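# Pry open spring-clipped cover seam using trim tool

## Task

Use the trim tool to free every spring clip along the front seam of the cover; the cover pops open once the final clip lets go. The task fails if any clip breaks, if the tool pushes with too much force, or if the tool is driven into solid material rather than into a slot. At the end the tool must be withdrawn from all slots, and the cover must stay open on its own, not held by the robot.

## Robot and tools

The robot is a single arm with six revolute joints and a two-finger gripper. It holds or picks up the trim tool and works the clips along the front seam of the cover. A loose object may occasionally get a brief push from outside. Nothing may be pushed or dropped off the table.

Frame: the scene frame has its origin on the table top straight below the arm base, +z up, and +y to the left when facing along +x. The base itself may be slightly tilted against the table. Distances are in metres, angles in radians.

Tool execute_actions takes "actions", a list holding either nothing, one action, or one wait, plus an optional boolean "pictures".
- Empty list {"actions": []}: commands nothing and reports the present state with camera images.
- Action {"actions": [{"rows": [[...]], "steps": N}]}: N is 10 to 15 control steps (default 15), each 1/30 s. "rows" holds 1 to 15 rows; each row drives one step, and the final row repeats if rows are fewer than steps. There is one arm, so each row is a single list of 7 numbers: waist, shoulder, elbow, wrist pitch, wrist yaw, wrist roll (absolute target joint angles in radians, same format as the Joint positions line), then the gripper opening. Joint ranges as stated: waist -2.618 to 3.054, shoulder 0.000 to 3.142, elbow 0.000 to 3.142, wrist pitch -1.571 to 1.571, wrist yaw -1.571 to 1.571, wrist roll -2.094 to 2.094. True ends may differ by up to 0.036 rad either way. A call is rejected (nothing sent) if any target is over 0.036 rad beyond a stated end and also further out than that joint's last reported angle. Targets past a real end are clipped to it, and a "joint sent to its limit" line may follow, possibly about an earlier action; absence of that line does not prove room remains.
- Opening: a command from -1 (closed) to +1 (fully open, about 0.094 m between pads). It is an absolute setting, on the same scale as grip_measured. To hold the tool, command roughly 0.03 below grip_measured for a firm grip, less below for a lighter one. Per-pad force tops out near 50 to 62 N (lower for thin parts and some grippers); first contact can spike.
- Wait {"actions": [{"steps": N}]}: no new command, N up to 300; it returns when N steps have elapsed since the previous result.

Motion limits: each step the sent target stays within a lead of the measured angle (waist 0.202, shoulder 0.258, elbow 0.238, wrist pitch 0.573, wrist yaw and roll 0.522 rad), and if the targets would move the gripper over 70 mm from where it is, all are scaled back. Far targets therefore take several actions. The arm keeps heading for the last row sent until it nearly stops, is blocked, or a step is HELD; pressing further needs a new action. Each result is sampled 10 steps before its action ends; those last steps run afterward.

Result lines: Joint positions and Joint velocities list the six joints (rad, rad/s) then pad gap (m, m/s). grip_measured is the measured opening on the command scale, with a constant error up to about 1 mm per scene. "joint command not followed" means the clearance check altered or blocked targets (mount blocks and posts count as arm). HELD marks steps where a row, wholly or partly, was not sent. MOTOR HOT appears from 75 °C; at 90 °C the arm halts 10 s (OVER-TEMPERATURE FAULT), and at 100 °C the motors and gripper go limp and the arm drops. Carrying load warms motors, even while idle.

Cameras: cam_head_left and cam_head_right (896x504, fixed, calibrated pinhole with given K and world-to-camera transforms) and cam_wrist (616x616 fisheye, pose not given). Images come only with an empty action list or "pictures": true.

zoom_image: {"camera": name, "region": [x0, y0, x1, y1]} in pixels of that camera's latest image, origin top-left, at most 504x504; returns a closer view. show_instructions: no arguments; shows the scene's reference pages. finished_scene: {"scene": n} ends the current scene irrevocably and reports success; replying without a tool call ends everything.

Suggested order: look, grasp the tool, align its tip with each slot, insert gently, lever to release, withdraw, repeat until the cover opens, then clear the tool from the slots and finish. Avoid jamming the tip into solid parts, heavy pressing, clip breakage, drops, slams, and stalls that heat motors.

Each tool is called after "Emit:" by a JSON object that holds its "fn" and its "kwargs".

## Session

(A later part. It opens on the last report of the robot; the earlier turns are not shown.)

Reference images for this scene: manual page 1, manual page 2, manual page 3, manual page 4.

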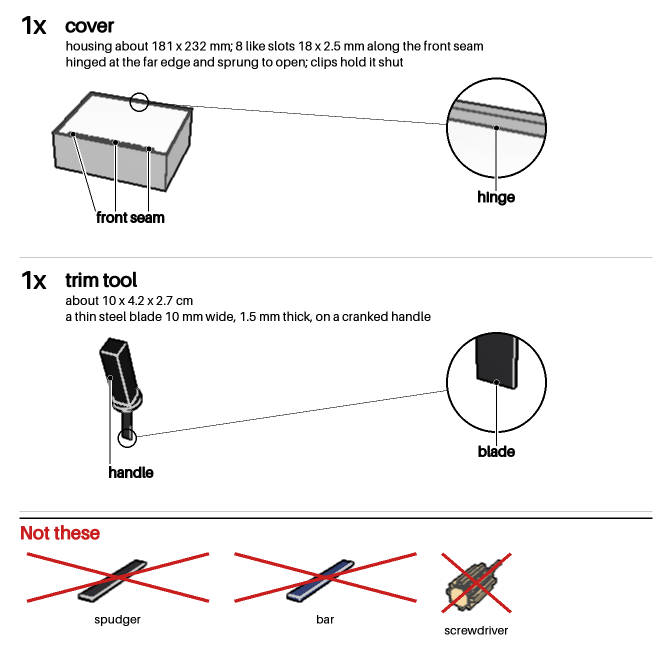

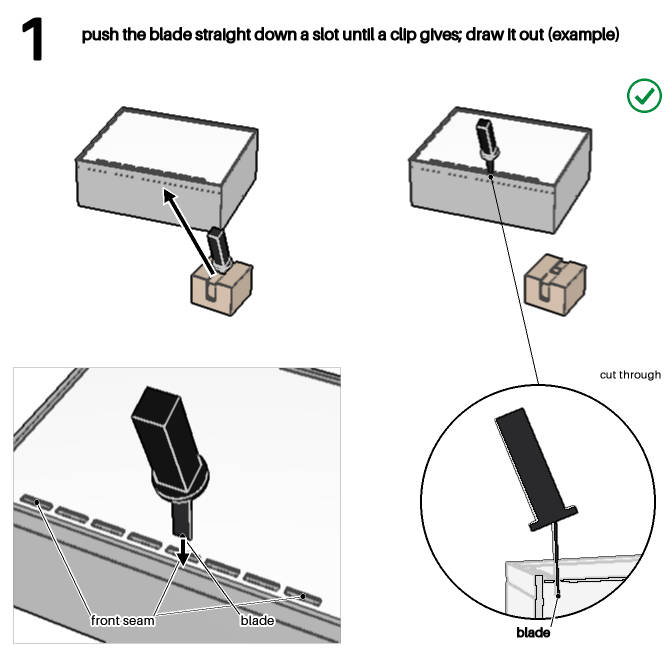

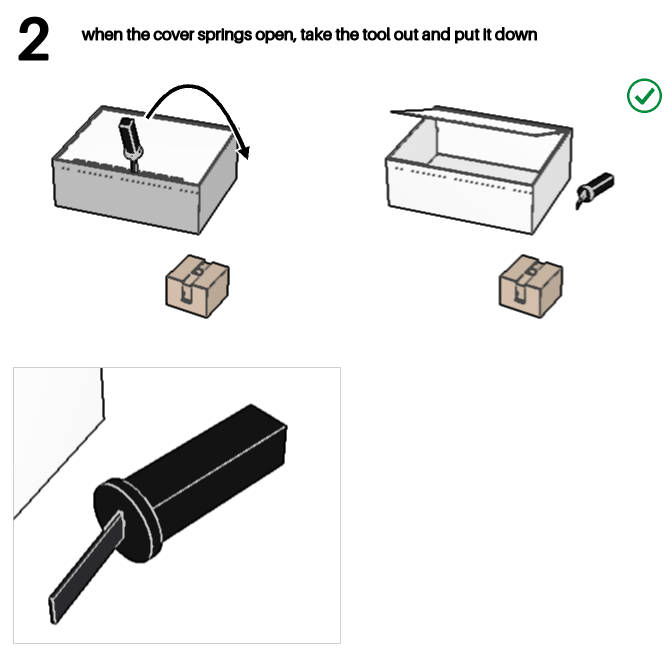

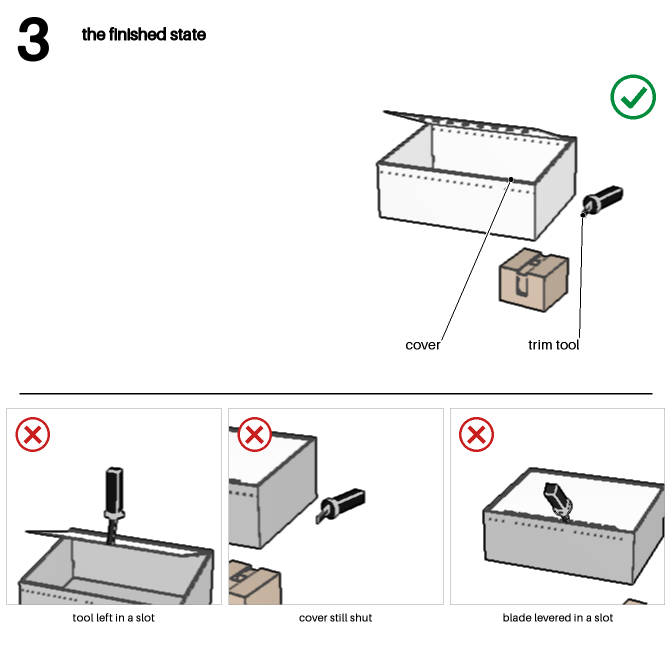

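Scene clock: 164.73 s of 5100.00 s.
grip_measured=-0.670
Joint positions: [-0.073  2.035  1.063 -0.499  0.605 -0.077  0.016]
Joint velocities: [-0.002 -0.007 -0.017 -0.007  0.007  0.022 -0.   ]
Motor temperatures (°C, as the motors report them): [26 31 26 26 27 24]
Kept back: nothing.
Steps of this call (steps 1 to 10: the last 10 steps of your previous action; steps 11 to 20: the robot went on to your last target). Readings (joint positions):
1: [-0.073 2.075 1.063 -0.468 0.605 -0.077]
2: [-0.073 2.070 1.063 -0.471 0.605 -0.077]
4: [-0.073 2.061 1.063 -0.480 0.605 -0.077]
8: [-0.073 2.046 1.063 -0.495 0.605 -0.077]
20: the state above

Emit:
{"fn": "execute_actions", "kwargs": {"actions": [{"rows": [[-0.055,2.035,1.063,-0.493,0.609,-0.063,-0.69],[-0.040,2.035,1.057,-0.488,0.612,-0.053,-0.69],[-0.029,2.047,1.047,-0.482,0.614,-0.043,-0.69],[-0.020,2.054,1.040,-0.476,0.616,-0.035,-0.69],[-0.013,2.060,1.033,-0.470,0.617,-0.029,-0.69],[-0.008,2.064,1.027,-0.465,0.618,-0.024,-0.69],[-0.003,2.067,1.023,-0.460,0.619,-0.021,-0.69],[0.000,2.070,1.019,-0.456,0.619,-0.019,-0.69],[0.002,2.072,1.016,-0.453,0.619,-0.019,-0.69],[0.003,2.073,1.015,-0.451,0.619,-0.019,-0.69]], "steps": 12}]}}

Emit:
{"fn": "execute_actions", "kwargs": {"actions": [{"steps": 24}], "pictures": true}}

Emit:
{"fn": "zoom_image", "kwargs": {"camera": "cam_wrist", "region": [262, 210, 362, 280]}}

Scene clock: 165.97 s of 5100.00 s.
grip_measured=-0.670
Joint positions: [-0.072  2.035  1.063 -0.5    0.605 -0.073  0.016]
Joint velocities: [ 0.012 -0.002  0.002  0.007 -0.066  0.11  -0.   ]
Motor temperatures (°C, as the motors report them): [26 31 26 26 27 24]
Steps of this call (steps 1 to 15: the robot went on to your last target; steps 16 to 35: nothing new was sent; steps 36 to 37: the first 2 steps of this action). Readings (joint positions):
36: [-0.073 2.035 1.063 -0.500 0.605 -0.076]
37: the state above

Scene clock: 166.77 s of 5100.00 s.
grip_measured=-0.670
Joint positions: [-0.012  2.062  1.034 -0.469  0.609 -0.028  0.016]
Joint velocities: [-0.007 -0.012  0.012  0.022  0.022 -0.022  0.001]
Motor temperatures (°C, as the motors report them): [26 31 26 26 27 24]
Kept back: nothing.
Steps of this call (steps 1 to 10: the last 10 steps of your previous action; steps 11 to 24: the robot went on to your last target). Readings (joint positions):
1: [-0.069 2.035 1.063 -0.500 0.606 -0.069]
2: [-0.063 2.035 1.063 -0.499 0.607 -0.064]
4: [-0.046 2.038 1.063 -0.494 0.608 -0.054]
8: [-0.016 2.051 1.046 -0.475 0.609 -0.039]
24: the state above

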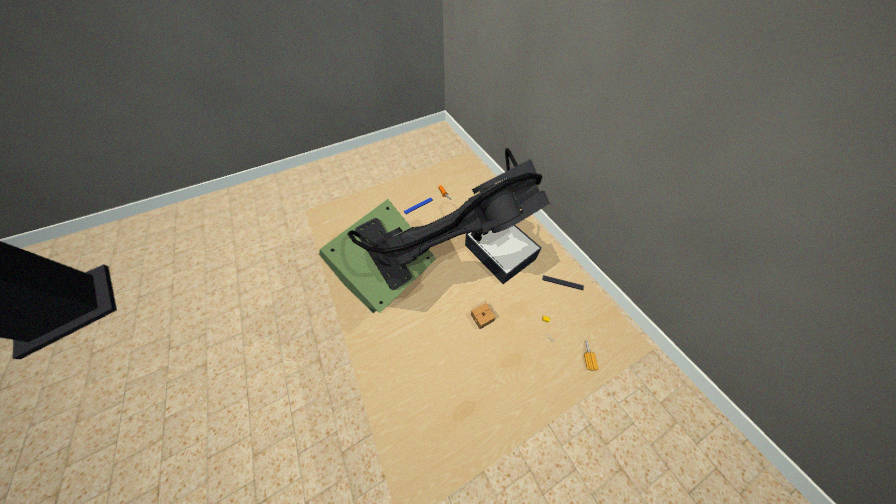

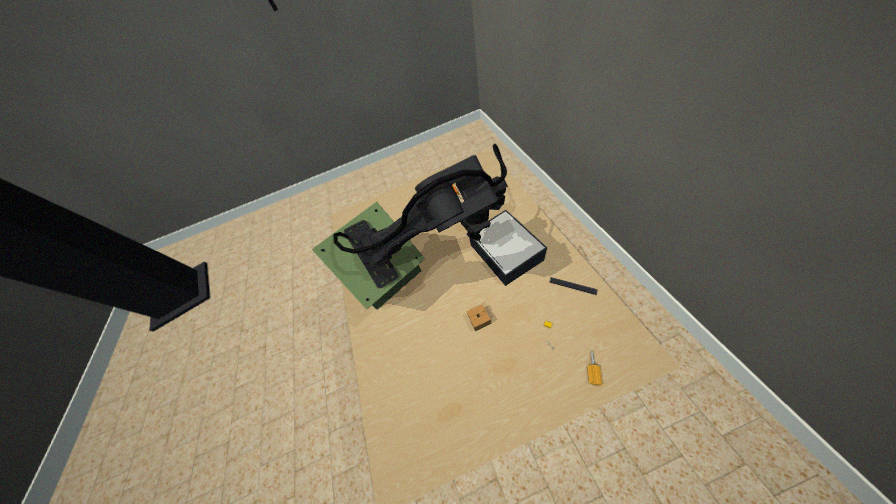

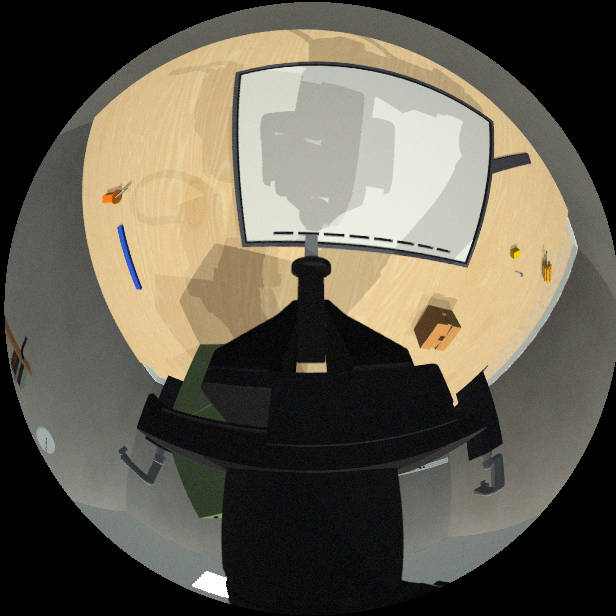

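Region (262, 210, 362, 280) of cam_wrist's 616x616 image, scaled by 5.040, with more detail than that image has; it fills the top 353 rows of this view, and the rest is white.

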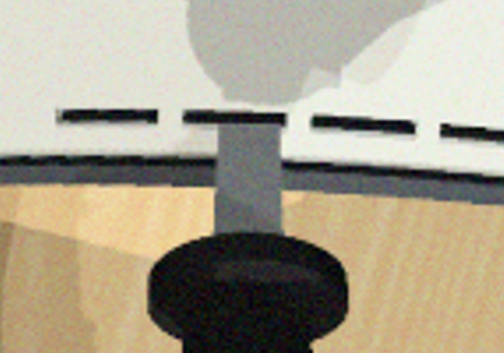

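Emit:
{"fn": "execute_actions", "kwargs": {"actions": [{"rows": [[-0.012,2.062,1.034,-0.439,0.609,-0.028,-0.69],[-0.024,2.062,1.034,-0.439,0.609,-0.028,-0.69],[-0.020,2.062,1.034,-0.439,0.609,-0.028,-0.69],[-0.018,2.092,1.034,-0.439,0.609,-0.028,-0.69],[-0.018,2.092,1.034,-0.439,0.609,-0.028,-0.69],[-0.018,2.086,1.034,-0.439,0.609,-0.028,-0.69],[-0.018,2.081,1.034,-0.439,0.609,-0.028,-0.69],[-0.018,2.079,1.034,-0.439,0.609,-0.028,-0.69],[-0.018,2.078,1.034,-0.439,0.609,-0.028,-0.69]], "steps": 13}]}}

Emit:
{"fn": "execute_actions", "kwargs": {"actions": [{"steps": 18}], "pictures": true}}

Emit:
{"fn": "zoom_image", "kwargs": {"camera": "cam_wrist", "region": [262, 210, 362, 280]}}

Scene clock: 168.60 s of 5100.00 s.
grip_measured=-0.670
Joint positions: [-0.014  2.062  1.034 -0.463  0.609 -0.028  0.016]
Joint velocities: [-0.066 -0.007 -0.002  0.095 -0.066 -0.007  0.   ]
Motor temperatures (°C, as the motors report them): [27 31 26 26 27 24]
Steps of this call (steps 1 to 15: the robot went on to your last target; steps 16 to 52: nothing new was sent; steps 53 to 55: the first 3 steps of this action). Readings (joint positions):
53: [-0.012 2.062 1.034 -0.467 0.609 -0.028]
54: [-0.012 2.062 1.034 -0.465 0.609 -0.028]
55: the state above

Scene clock: 169.20 s of 5100.00 s.
grip_measured=-0.670
Joint positions: [-0.018  2.07   1.034 -0.455  0.609 -0.028  0.016]
Joint velocities: [-0.002 -0.002 -0.007 -0.037 -0.022  0.081 -0.   ]
Motor temperatures (°C, as the motors report them): [27 31 26 26 27 24]
Kept back: nothing.
Steps of this call (steps 1 to 10: the last 10 steps of your previous action; steps 11 to 15: the robot went on to your last target; steps 16 to 18: nothing new was sent). Readings (joint positions):
1: [-0.016 2.063 1.034 -0.461 0.609 -0.028]
2: [-0.017 2.065 1.034 -0.458 0.609 -0.028]
4: [-0.018 2.070 1.034 -0.458 0.609 -0.028]
8: [-0.018 2.070 1.034 -0.456 0.609 -0.028]
18: the state above
The arm was judged still, so your last target was given up. Only a new action makes it travel on or press farther. Fingers that are still opening or closing keep moving.

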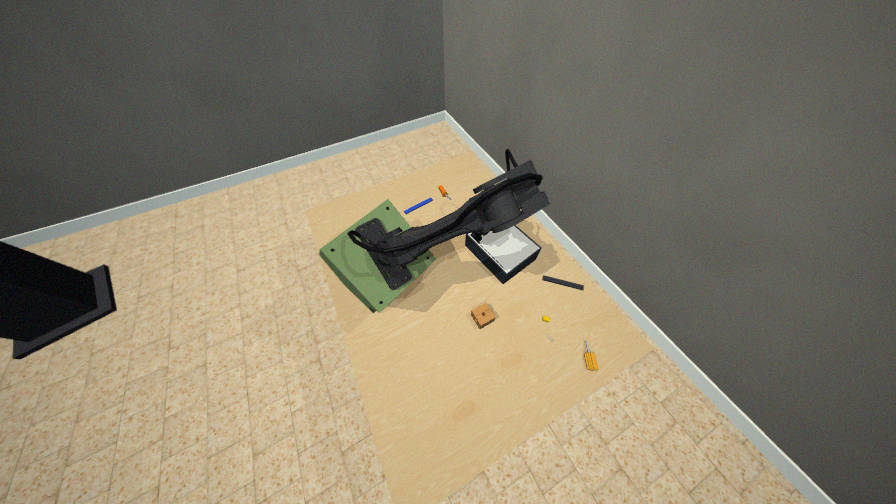

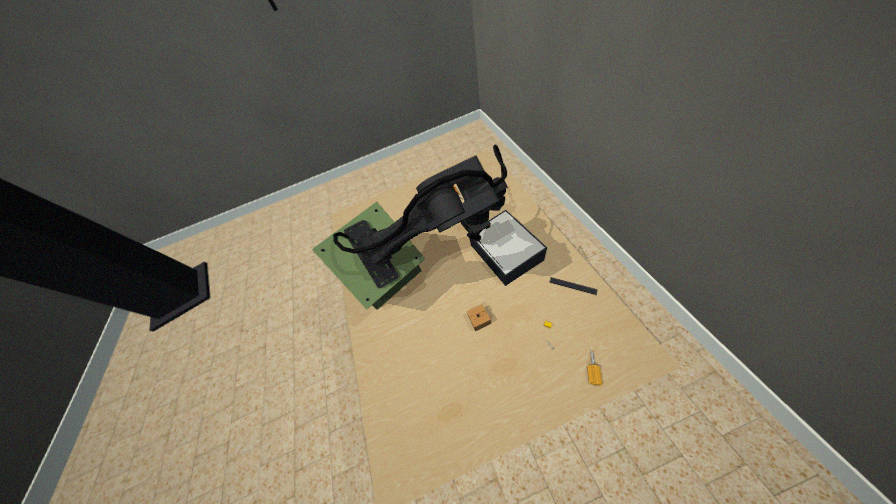

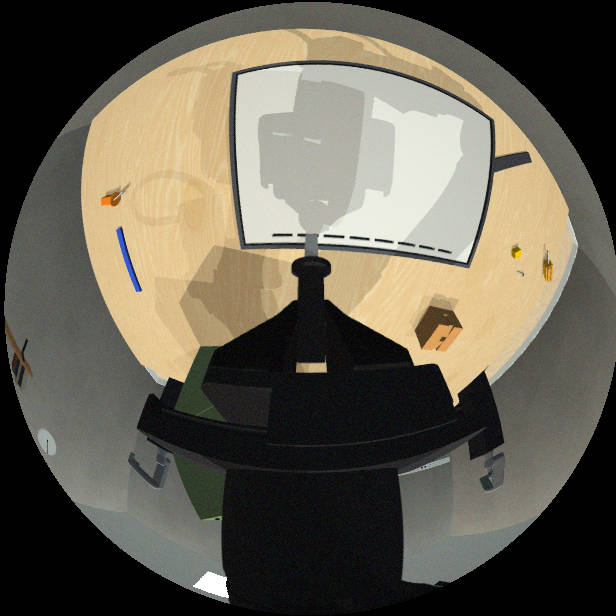

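Region (262, 210, 362, 280) of cam_wrist's 616x616 image, scaled by 5.040, with more detail than that image has; it fills the top 353 rows of this view, and the rest is white.

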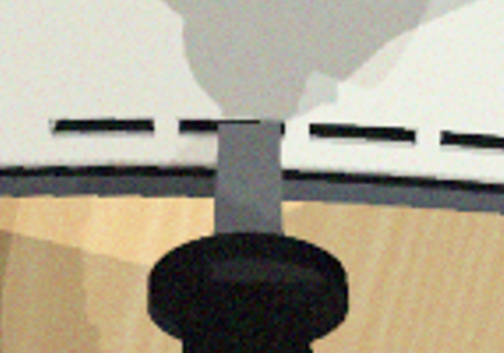

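Emit:
{"fn": "execute_actions", "kwargs": {"actions": [{"rows": [[-0.018,2.100,1.034,-0.438,0.609,-0.028,-0.69],[-0.018,2.101,1.034,-0.435,0.609,-0.028,-0.69],[-0.018,2.099,1.034,-0.432,0.609,-0.028,-0.69],[-0.018,2.095,1.034,-0.430,0.609,-0.028,-0.69],[-0.018,2.093,1.034,-0.429,0.609,-0.028,-0.69],[-0.018,2.092,1.034,-0.428,0.609,-0.028,-0.69]], "steps": 12}]}}

Emit:
{"fn": "execute_actions", "kwargs": {"actions": [{"steps": 14}], "pictures": true}}

Emit:
{"fn": "zoom_image", "kwargs": {"camera": "cam_wrist", "region": [262, 210, 362, 280]}}

Scene clock: 169.87 s of 5100.00 s.
grip_measured=-0.670
Joint positions: [-0.018  2.074  1.034 -0.453  0.609 -0.028  0.016]
Joint velocities: [ 0.002  0.095 -0.002 -0.037  0.007  0.007  0.001]
Motor temperatures (°C, as the motors report them): [27 31 26 26 27 24]
Steps of this call (steps 1 to 18: nothing new was sent; steps 19 to 20: the first 2 steps of this action). Readings (joint positions):
19: [-0.018 2.072 1.034 -0.455 0.609 -0.028]
20: the state above

Scene clock: 170.33 s of 5100.00 s.
grip_measured=-0.670
Joint positions: [-0.018  2.082  1.034 -0.446  0.609 -0.028  0.016]
Joint velocities: [ 0.002 -0.007  0.012  0.095  0.007  0.022 -0.001]
Motor temperatures (°C, as the motors report them): [27 31 26 26 27 24]
Kept back: nothing.
Steps of this call (steps 1 to 10: the last 10 steps of your previous action; steps 11 to 14: the robot went on to your last target). Readings (joint positions):
1: [-0.018 2.078 1.034 -0.452 0.609 -0.028]
2: [-0.018 2.080 1.034 -0.452 0.609 -0.028]
4: [-0.018 2.082 1.034 -0.451 0.609 -0.028]
8: [-0.018 2.082 1.034 -0.447 0.609 -0.028]
14: the state above

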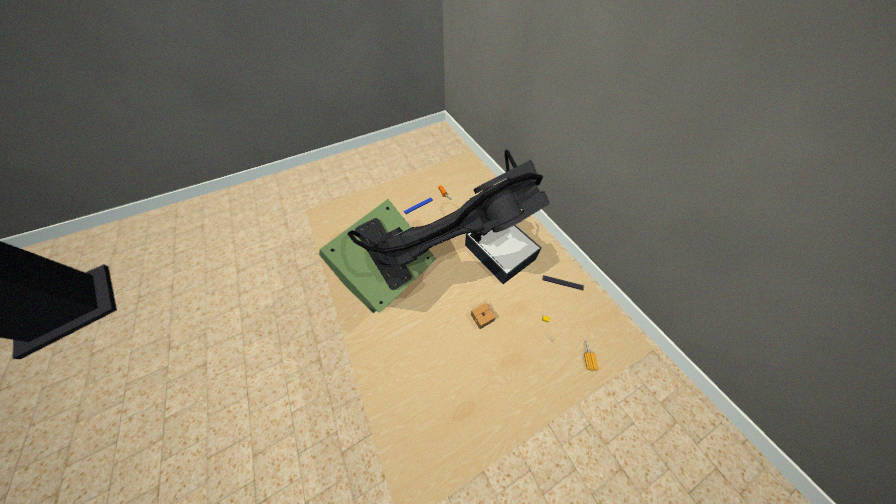

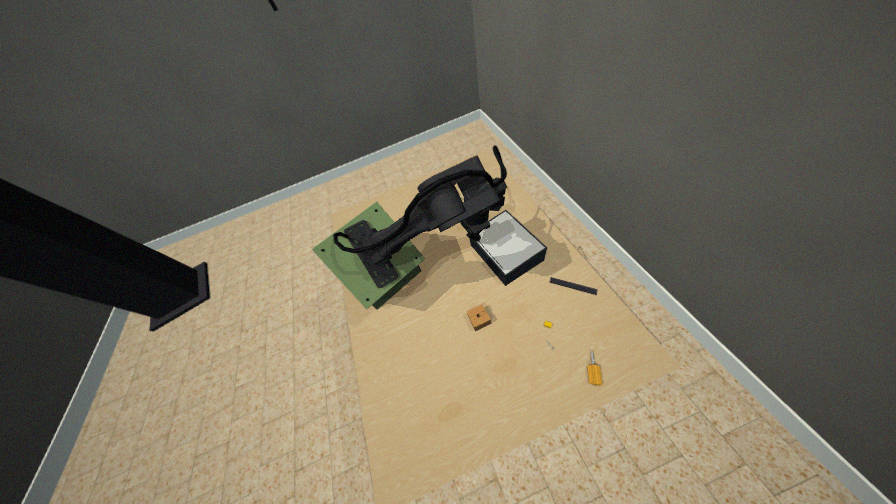

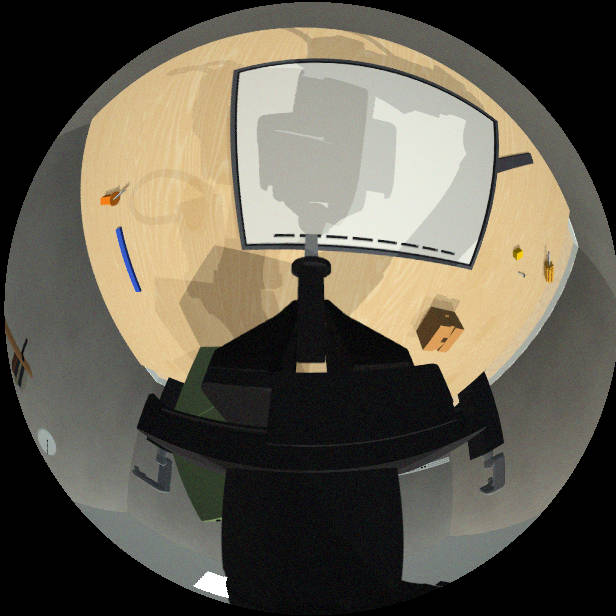

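Region (262, 210, 362, 280) of cam_wrist's 616x616 image, scaled by 5.040, with more detail than that image has; it fills the top 353 rows of this view, and the rest is white.

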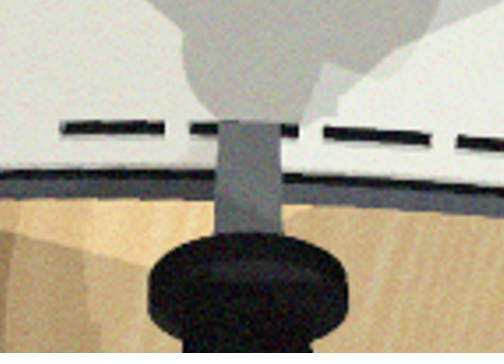

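Emit:
{"fn": "execute_actions", "kwargs": {"actions": [{"rows": [[-0.024,2.106,1.034,-0.426,0.609,-0.028,-0.69],[-0.024,2.110,1.034,-0.425,0.609,-0.028,-0.69],[-0.024,2.113,1.034,-0.424,0.609,-0.028,-0.69],[-0.024,2.116,1.034,-0.423,0.609,-0.028,-0.69],[-0.024,2.118,1.034,-0.422,0.609,-0.028,-0.69],[-0.024,2.120,1.034,-0.421,0.609,-0.028,-0.69],[-0.024,2.122,1.034,-0.420,0.609,-0.028,-0.69],[-0.024,2.124,1.034,-0.419,0.609,-0.028,-0.69],[-0.024,2.126,1.034,-0.418,0.609,-0.028,-0.69],[-0.024,2.128,1.034,-0.417,0.609,-0.028,-0.69],[-0.024,2.130,1.034,-0.417,0.609,-0.028,-0.69],[-0.024,2.132,1.034,-0.417,0.609,-0.028,-0.69]], "steps": 14}]}}

Emit:
{"fn": "execute_actions", "kwargs": {"actions": [{"steps": 12}]}}

Scene clock: 171.03 s of 5100.00 s.
grip_measured=-0.670
Joint positions: [-0.018  2.089  1.034 -0.444  0.609 -0.028  0.016]
Joint velocities: [-0.017  0.115 -0.017  0.081  0.037 -0.022 -0.002]
Motor temperatures (°C, as the motors report them): [27 31 26 26 27 24]
Steps of this call (steps 1 to 15: the robot went on to your last target; steps 16 to 17: nothing new was sent; steps 18 to 21: the first 4 steps of this action). Readings (joint positions):
18: [-0.018 2.082 1.034 -0.446 0.609 -0.028]
19: [-0.018 2.083 1.034 -0.446 0.609 -0.028]
21: the state above

Scene clock: 171.43 s of 5100.00 s.
grip_measured=-0.670
Joint positions: [-0.018  2.112  1.034 -0.418  0.609 -0.028  0.016]
Joint velocities: [-0.032  0.002  0.002  0.037  0.051 -0.066  0.001]
Motor temperatures (°C, as the motors report them): [27 31 26 26 27 24]
Kept back: nothing.
Steps of this call (steps 1 to 10: the last 10 steps of your previous action; steps 11 to 12: the robot went on to your last target). Readings (joint positions):
1: [-0.018 2.094 1.034 -0.440 0.609 -0.028]
2: [-0.018 2.097 1.034 -0.435 0.609 -0.028]
4: [-0.018 2.102 1.034 -0.429 0.609 -0.028]
8: [-0.018 2.109 1.034 -0.422 0.609 -0.028]
12: the state above

Emit:
{"fn": "execute_actions", "kwargs": {"actions": [{"rows": [[-0.018,2.095,1.034,-0.437,0.609,-0.028,-0.69],[-0.018,2.089,1.034,-0.442,0.609,-0.028,-0.69],[-0.018,2.085,1.034,-0.445,0.609,-0.028,-0.69],[-0.018,2.081,1.034,-0.448,0.609,-0.028,-0.69],[-0.018,2.077,1.034,-0.451,0.609,-0.028,-0.69],[-0.018,2.073,1.034,-0.454,0.609,-0.028,-0.69],[-0.018,2.069,1.034,-0.457,0.609,-0.028,-0.69],[-0.018,2.065,1.034,-0.460,0.609,-0.028,-0.69],[-0.018,2.061,1.034,-0.463,0.609,-0.028,-0.69],[-0.018,2.057,1.034,-0.466,0.609,-0.028,-0.69],[-0.018,2.053,1.034,-0.469,0.609,-0.028,-0.69],[-0.018,2.048,1.034,-0.472,0.609,-0.028,-0.69],[-0.018,2.045,1.034,-0.474,0.609,-0.028,-0.69]], "steps": 15}]}}

Emit:
{"fn": "execute_actions", "kwargs": {"actions": [{"steps": 20}]}}

Scene clock: 172.97 s of 5100.00 s.
grip_measured=-0.670
Joint positions: [-0.019  2.105  1.034 -0.421  0.609 -0.028  0.016]
Joint velocities: [-0.002 -0.11  -0.012 -0.154  0.051 -0.051 -0.001]
Motor temperatures (°C, as the motors report them): [27 31 26 26 27 24]
Steps of this call (steps 1 to 30: the robot went on to your last target; steps 31 to 41: nothing new was sent; steps 42 to 46: the first 5 steps of this action). Readings (joint positions):
42: [-0.019 2.112 1.034 -0.417 0.609 -0.028]
43: [-0.019 2.112 1.034 -0.417 0.609 -0.028]
45: [-0.019 2.109 1.034 -0.418 0.609 -0.028]
46: the state above

Scene clock: 173.63 s of 5100.00 s.
grip_measured=-0.670
Joint positions: [-0.019  2.062  1.034 -0.456  0.609 -0.028  0.016]
Joint velocities: [-0.017  0.002  0.002  0.022 -0.037 -0.051 -0.001]
Motor temperatures (°C, as the motors report them): [27 31 26 26 27 24]
Kept back: nothing.
Steps of this call (steps 1 to 10: the last 10 steps of your previous action; steps 11 to 20: the robot went on to your last target). Readings (joint positions):
1: [-0.019 2.102 1.034 -0.425 0.609 -0.028]
2: [-0.019 2.097 1.034 -0.428 0.609 -0.028]
4: [-0.019 2.088 1.034 -0.437 0.609 -0.028]
8: [-0.019 2.073 1.034 -0.451 0.609 -0.028]
20: the state above

Emit:
{"fn": "execute_actions", "kwargs": {"actions": [{"rows": [[-0.001,2.062,1.034,-0.450,0.613,-0.014,-0.69],[0.014,2.062,1.028,-0.444,0.616,-0.004,-0.69],[0.025,2.075,1.017,-0.437,0.618,0.006,-0.69],[0.034,2.083,1.010,-0.430,0.620,0.014,-0.69],[0.041,2.089,1.003,-0.424,0.621,0.020,-0.69],[0.046,2.094,0.997,-0.418,0.622,0.025,-0.69],[0.051,2.097,0.992,-0.413,0.622,0.028,-0.69],[0.054,2.100,0.988,-0.408,0.622,0.030,-0.69],[0.056,2.102,0.985,-0.405,0.622,0.030,-0.69],[0.057,2.103,0.984,-0.403,0.622,0.030,-0.69]], "steps": 12}]}}

Emit:
{"fn": "execute_actions", "kwargs": {"actions": [{"steps": 24}], "pictures": true}}

Emit:
{"fn": "zoom_image", "kwargs": {"camera": "cam_wrist", "region": [262, 210, 362, 280]}}

Scene clock: 174.93 s of 5100.00 s.
grip_measured=-0.670
Joint positions: [-0.018  2.062  1.034 -0.456  0.609 -0.024  0.016]
Joint velocities: [ 0.056 -0.012 -0.017 -0.037 -0.007  0.095  0.   ]
Motor temperatures (°C, as the motors report them): [27 31 26 26 27 24]
Steps of this call (steps 1 to 15: the robot went on to your last target; steps 16 to 37: nothing new was sent; steps 38 to 39: the first 2 steps of this action). Readings (joint positions):
38: [-0.019 2.062 1.034 -0.456 0.609 -0.027]
39: the state above

Scene clock: 175.73 s of 5100.00 s.
grip_measured=-0.670
Joint positions: [ 0.043  2.092  1.003 -0.42   0.613  0.021  0.016]
Joint velocities: [ 0.007  0.017  0.007  0.081  0.007 -0.037 -0.001]
Motor temperatures (°C, as the motors report them): [27 31 26 26 27 24]
Kept back: nothing.
Steps of this call (steps 1 to 10: the last 10 steps of your previous action; steps 11 to 24: the robot went on to your last target). Readings (joint positions):
1: [-0.015 2.062 1.034 -0.456 0.610 -0.020]
2: [-0.009 2.062 1.034 -0.456 0.611 -0.015]
4: [0.008 2.066 1.034 -0.449 0.613 -0.005]
8: [0.039 2.081 1.016 -0.429 0.613 0.011]
24: the state above

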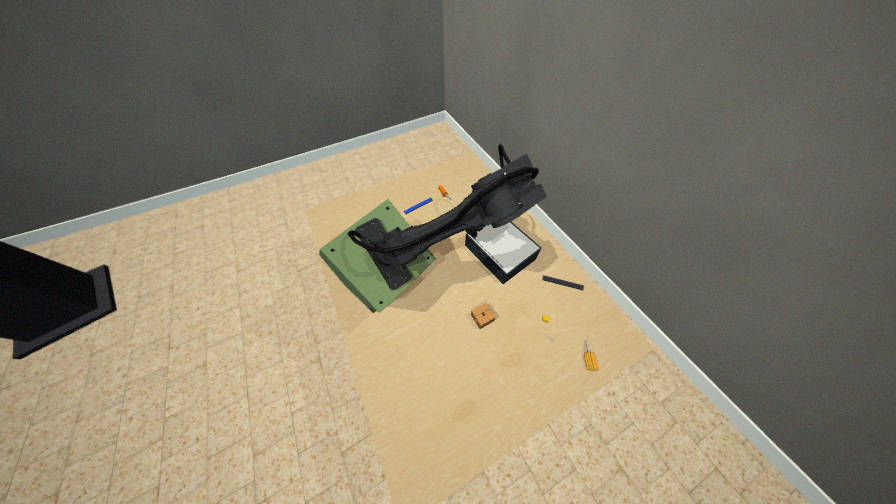

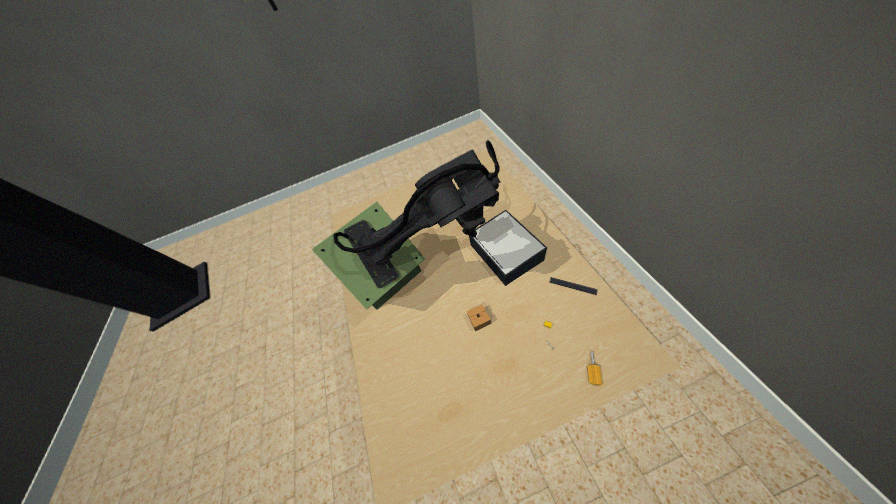

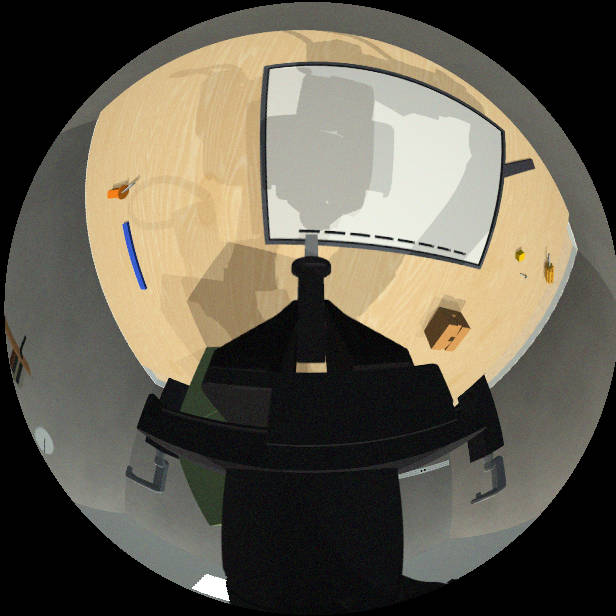

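Region (262, 210, 362, 280) of cam_wrist's 616x616 image, scaled by 5.040, with more detail than that image has; it fills the top 353 rows of this view, and the rest is white.

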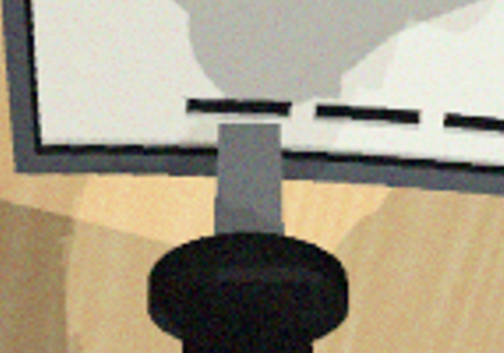

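Emit:
{"fn": "execute_actions", "kwargs": {"actions": [{"rows": [[0.043,2.092,1.003,-0.388,0.613,0.021,-0.69],[0.031,2.092,1.003,-0.386,0.613,0.021,-0.69],[0.035,2.092,1.003,-0.385,0.613,0.021,-0.69],[0.037,2.092,1.003,-0.385,0.613,0.021,-0.69],[0.037,2.122,1.003,-0.385,0.613,0.021,-0.69],[0.037,2.122,1.003,-0.385,0.613,0.021,-0.69],[0.037,2.116,1.003,-0.385,0.613,0.021,-0.69],[0.037,2.111,1.003,-0.385,0.613,0.021,-0.69],[0.037,2.109,1.003,-0.385,0.613,0.021,-0.69],[0.037,2.108,1.003,-0.385,0.613,0.021,-0.69]], "steps": 14}]}}

Emit:
{"fn": "execute_actions", "kwargs": {"actions": [{"steps": 20}], "pictures": true}}

Emit:
{"fn": "zoom_image", "kwargs": {"camera": "cam_wrist", "region": [262, 210, 362, 280]}}

Scene clock: 177.03 s of 5100.00 s.
grip_measured=-0.670
Joint positions: [ 0.039  2.092  1.003 -0.41   0.613  0.022  0.016]
Joint velocities: [-0.046 -0.007  0.002  0.007  0.007 -0.037 -0.001]
Motor temperatures (°C, as the motors report them): [27 31 26 26 27 24]
Steps of this call (steps 1 to 15: the robot went on to your last target; steps 16 to 35: nothing new was sent; steps 36 to 39: the first 4 steps of this action). Readings (joint positions):
36: [0.043 2.092 1.003 -0.418 0.613 0.022]
37: [0.041 2.092 1.003 -0.416 0.613 0.022]
39: the state above

Scene clock: 177.70 s of 5100.00 s.
grip_measured=-0.670
Joint positions: [ 0.037  2.1    1.003 -0.402  0.613  0.022  0.016]
Joint velocities: [ 0.002 -0.002 -0.002 -0.095 -0.081  0.037 -0.   ]
Motor temperatures (°C, as the motors report them): [27 31 26 26 27 24]
Kept back: nothing.
Steps of this call (steps 1 to 10: the last 10 steps of your previous action; steps 11 to 15: the robot went on to your last target; steps 16 to 20: nothing new was sent). Readings (joint positions):
1: [0.038 2.093 1.003 -0.408 0.613 0.022]
2: [0.038 2.095 1.003 -0.406 0.613 0.022]
4: [0.037 2.100 1.003 -0.404 0.613 0.022]
8: [0.037 2.100 1.003 -0.402 0.613 0.022]
20: the state above
The arm was judged still, so your last target was given up. Only a new action makes it travel on or press farther. Fingers that are still opening or closing keep moving.

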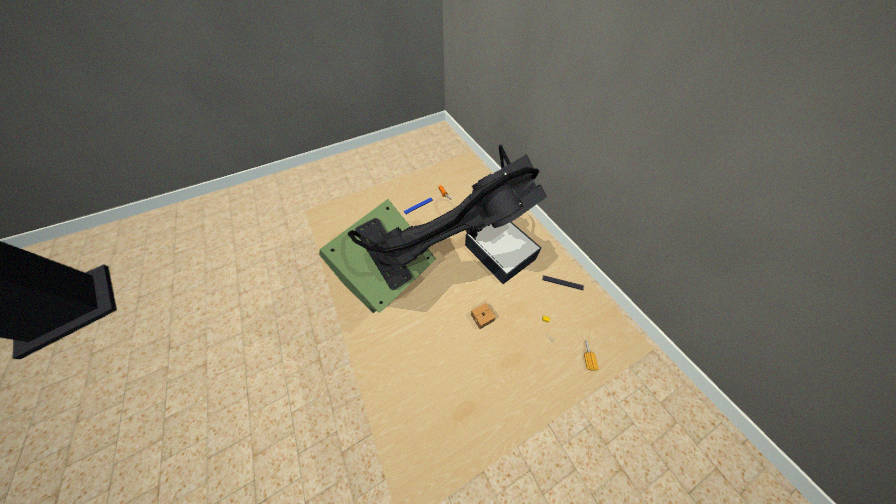

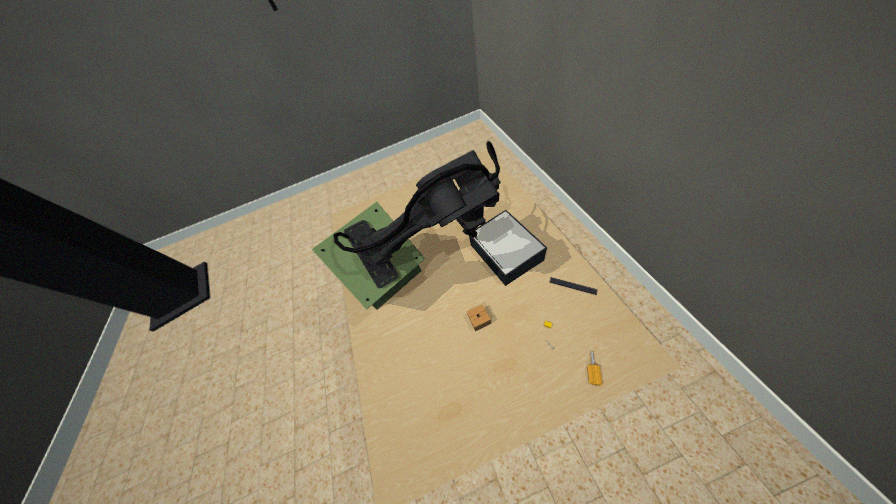

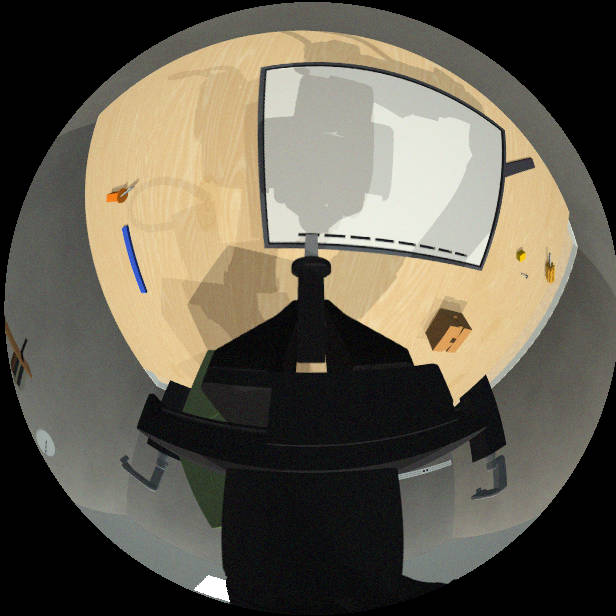

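Region (262, 210, 362, 280) of cam_wrist's 616x616 image, scaled by 5.040, with more detail than that image has; it fills the top 353 rows of this view, and the rest is white.

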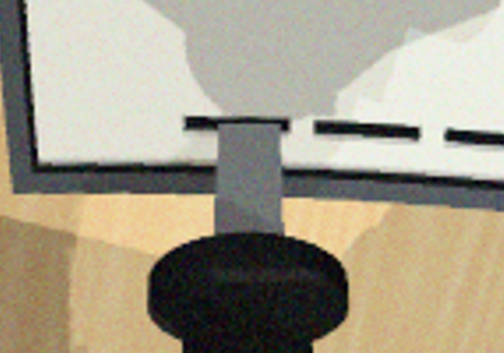

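Emit:
{"fn": "execute_actions", "kwargs": {"actions": [{"rows": [[0.037,2.100,1.003,-0.372,0.613,0.022,-0.69],[0.037,2.100,1.003,-0.376,0.613,0.022,-0.69],[0.037,2.129,1.003,-0.381,0.613,0.022,-0.69],[0.037,2.126,1.003,-0.382,0.613,0.022,-0.69],[0.037,2.115,1.003,-0.382,0.613,0.022,-0.69],[0.037,2.113,1.003,-0.382,0.613,0.022,-0.69]], "steps": 10}]}}

Emit:
{"fn": "execute_actions", "kwargs": {"actions": [{"steps": 20}], "pictures": true}}

Emit:
{"fn": "zoom_image", "kwargs": {"camera": "cam_wrist", "region": [262, 210, 362, 280]}}

Scene clock: 178.43 s of 5100.00 s.
grip_measured=-0.670
Joint positions: [ 0.037  2.1    1.003 -0.402  0.613  0.022  0.016]
Joint velocities: [-0.017 -0.012  0.002 -0.007 -0.066  0.007 -0.002]
Motor temperatures (°C, as the motors report them): [27 31 26 26 27 24]
Kept back: the last 10 steps of this action.
Steps of this call (steps 1 to 22: nothing new was sent). Readings (joint positions):
1: [0.037 2.100 1.003 -0.402 0.613 0.022]
2: [0.037 2.100 1.003 -0.402 0.613 0.022]
4: [0.037 2.100 1.003 -0.402 0.613 0.022]
8: [0.037 2.100 1.003 -0.402 0.613 0.022]
22: the state above

Scene clock: 179.10 s of 5100.00 s.
grip_measured=-0.670
Joint positions: [ 0.037  2.104  1.003 -0.395  0.613  0.022  0.016]
Joint velocities: [-0.012 -0.007 -0.002  0.081  0.066  0.022  0.001]
Motor temperatures (°C, as the motors report them): [27 31 26 26 27 24]
Kept back: nothing.
Steps of this call (steps 1 to 10: the last 10 steps of your previous action; steps 11 to 15: the robot went on to your last target; steps 16 to 20: nothing new was sent). Readings (joint positions):
1: [0.037 2.100 1.003 -0.400 0.613 0.022]
2: [0.037 2.100 1.003 -0.399 0.613 0.022]
4: [0.037 2.103 1.003 -0.396 0.613 0.022]
8: [0.037 2.104 1.003 -0.395 0.613 0.022]
20: the state above
The arm was judged still, so your last target was given up. Only a new action makes it travel on or press farther. Fingers that are still opening or closing keep moving.

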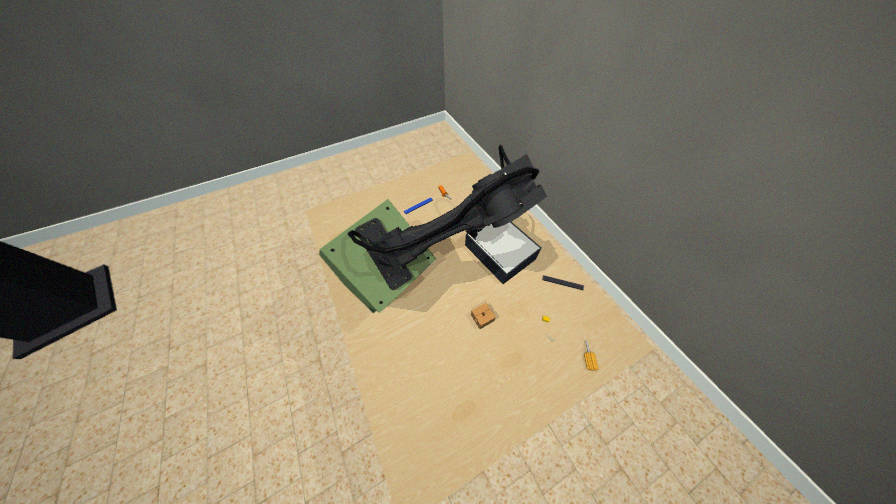

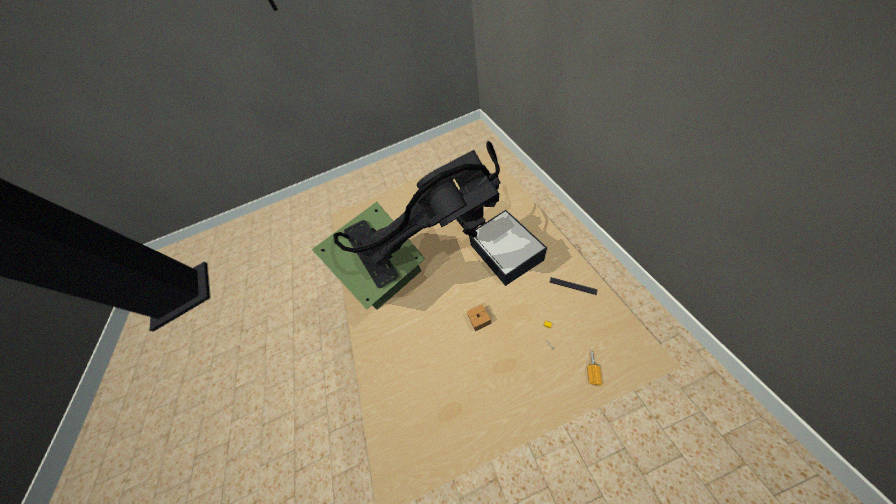

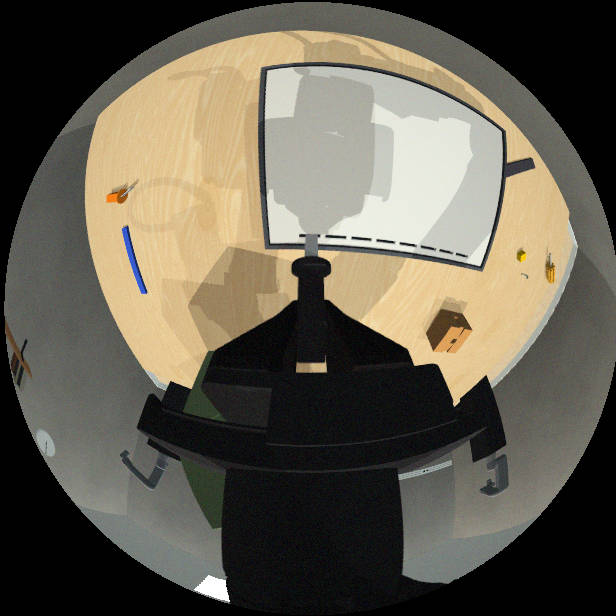

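Region (262, 210, 362, 280) of cam_wrist's 616x616 image, scaled by 5.040, with more detail than that image has; it fills the top 353 rows of this view, and the rest is white.

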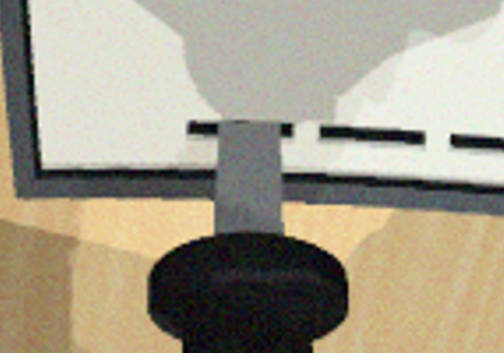

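Emit:
{"fn": "execute_actions", "kwargs": {"actions": [{"rows": [[0.027,2.104,1.003,-0.395,0.613,0.022,-0.69],[0.032,2.104,1.003,-0.395,0.613,0.022,-0.69],[0.035,2.104,1.003,-0.395,0.613,0.022,-0.69],[0.035,2.134,1.003,-0.395,0.613,0.022,-0.69],[0.035,2.135,1.003,-0.380,0.613,0.022,-0.69],[0.035,2.133,1.003,-0.377,0.613,0.022,-0.69],[0.035,2.129,1.003,-0.374,0.613,0.022,-0.69],[0.035,2.127,1.003,-0.372,0.613,0.022,-0.69],[0.035,2.126,1.003,-0.370,0.613,0.022,-0.69],[0.035,2.126,1.003,-0.369,0.613,0.022,-0.69]], "steps": 14}]}}

Emit:
{"fn": "execute_actions", "kwargs": {"actions": [{"steps": 16}], "pictures": true}}

Emit:
{"fn": "zoom_image", "kwargs": {"camera": "cam_wrist", "region": [262, 210, 362, 280]}}

Scene clock: 180.43 s of 5100.00 s.
grip_measured=-0.670
Joint positions: [ 0.035  2.106  1.003 -0.395  0.613  0.022  0.016]
Joint velocities: [-0.002  0.061 -0.002 -0.095 -0.022  0.007  0.   ]
Motor temperatures (°C, as the motors report them): [27 31 26 26 27 24]
Steps of this call (steps 1 to 36: nothing new was sent; steps 37 to 40: the first 4 steps of this action). Readings (joint positions):
37: [0.037 2.104 1.003 -0.395 0.613 0.022]
38: [0.036 2.104 1.003 -0.395 0.613 0.022]
40: the state above

Scene clock: 180.97 s of 5100.00 s.
grip_measured=-0.670
Joint positions: [ 0.035  2.115  1.003 -0.387  0.613  0.022  0.016]
Joint velocities: [-0.017  0.002 -0.007 -0.022 -0.037 -0.007  0.001]
Motor temperatures (°C, as the motors report them): [27 31 26 26 27 24]
Kept back: nothing.
Steps of this call (steps 1 to 10: the last 10 steps of your previous action; steps 11 to 15: the robot went on to your last target; step 16: nothing new was sent). Readings (joint positions):
1: [0.035 2.108 1.003 -0.394 0.613 0.022]
2: [0.035 2.111 1.003 -0.394 0.613 0.022]
4: [0.035 2.115 1.003 -0.390 0.613 0.022]
8: [0.035 2.115 1.003 -0.388 0.613 0.022]
16: the state above
The arm was judged still, so your last target was given up. Only a new action makes it travel on or press farther. Fingers that are still opening or closing keep moving.

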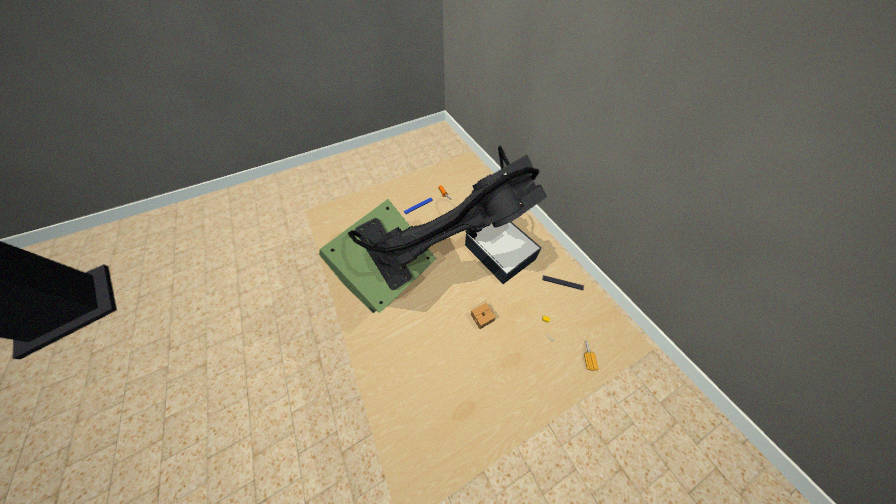

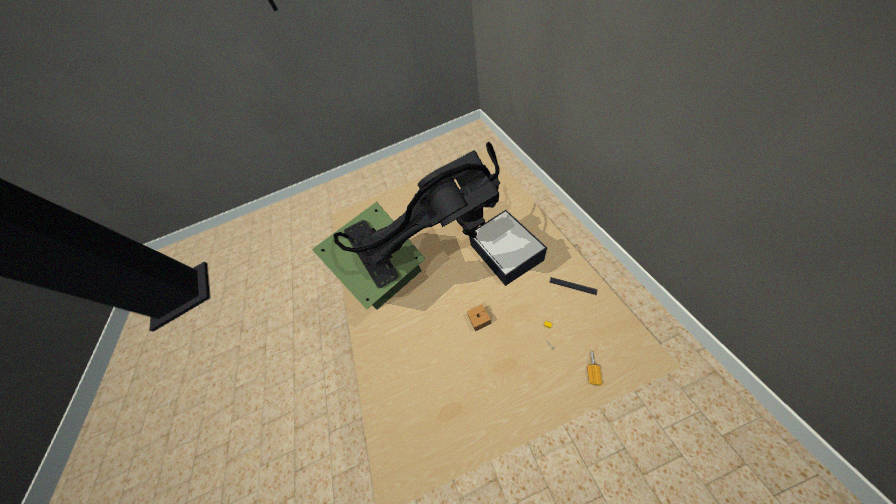

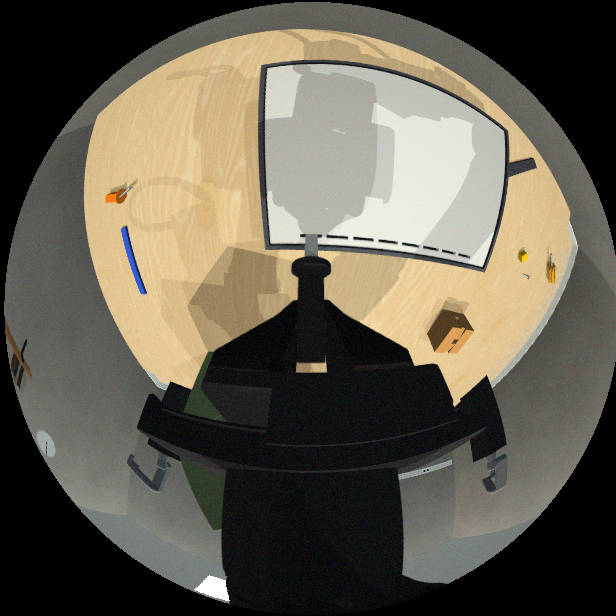

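Region (262, 210, 362, 280) of cam_wrist's 616x616 image, scaled by 5.040, with more detail than that image has; it fills the top 353 rows of this view, and the rest is white.

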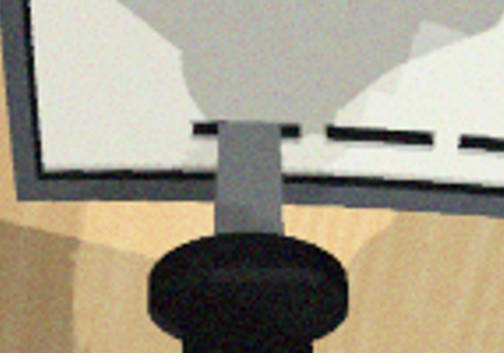

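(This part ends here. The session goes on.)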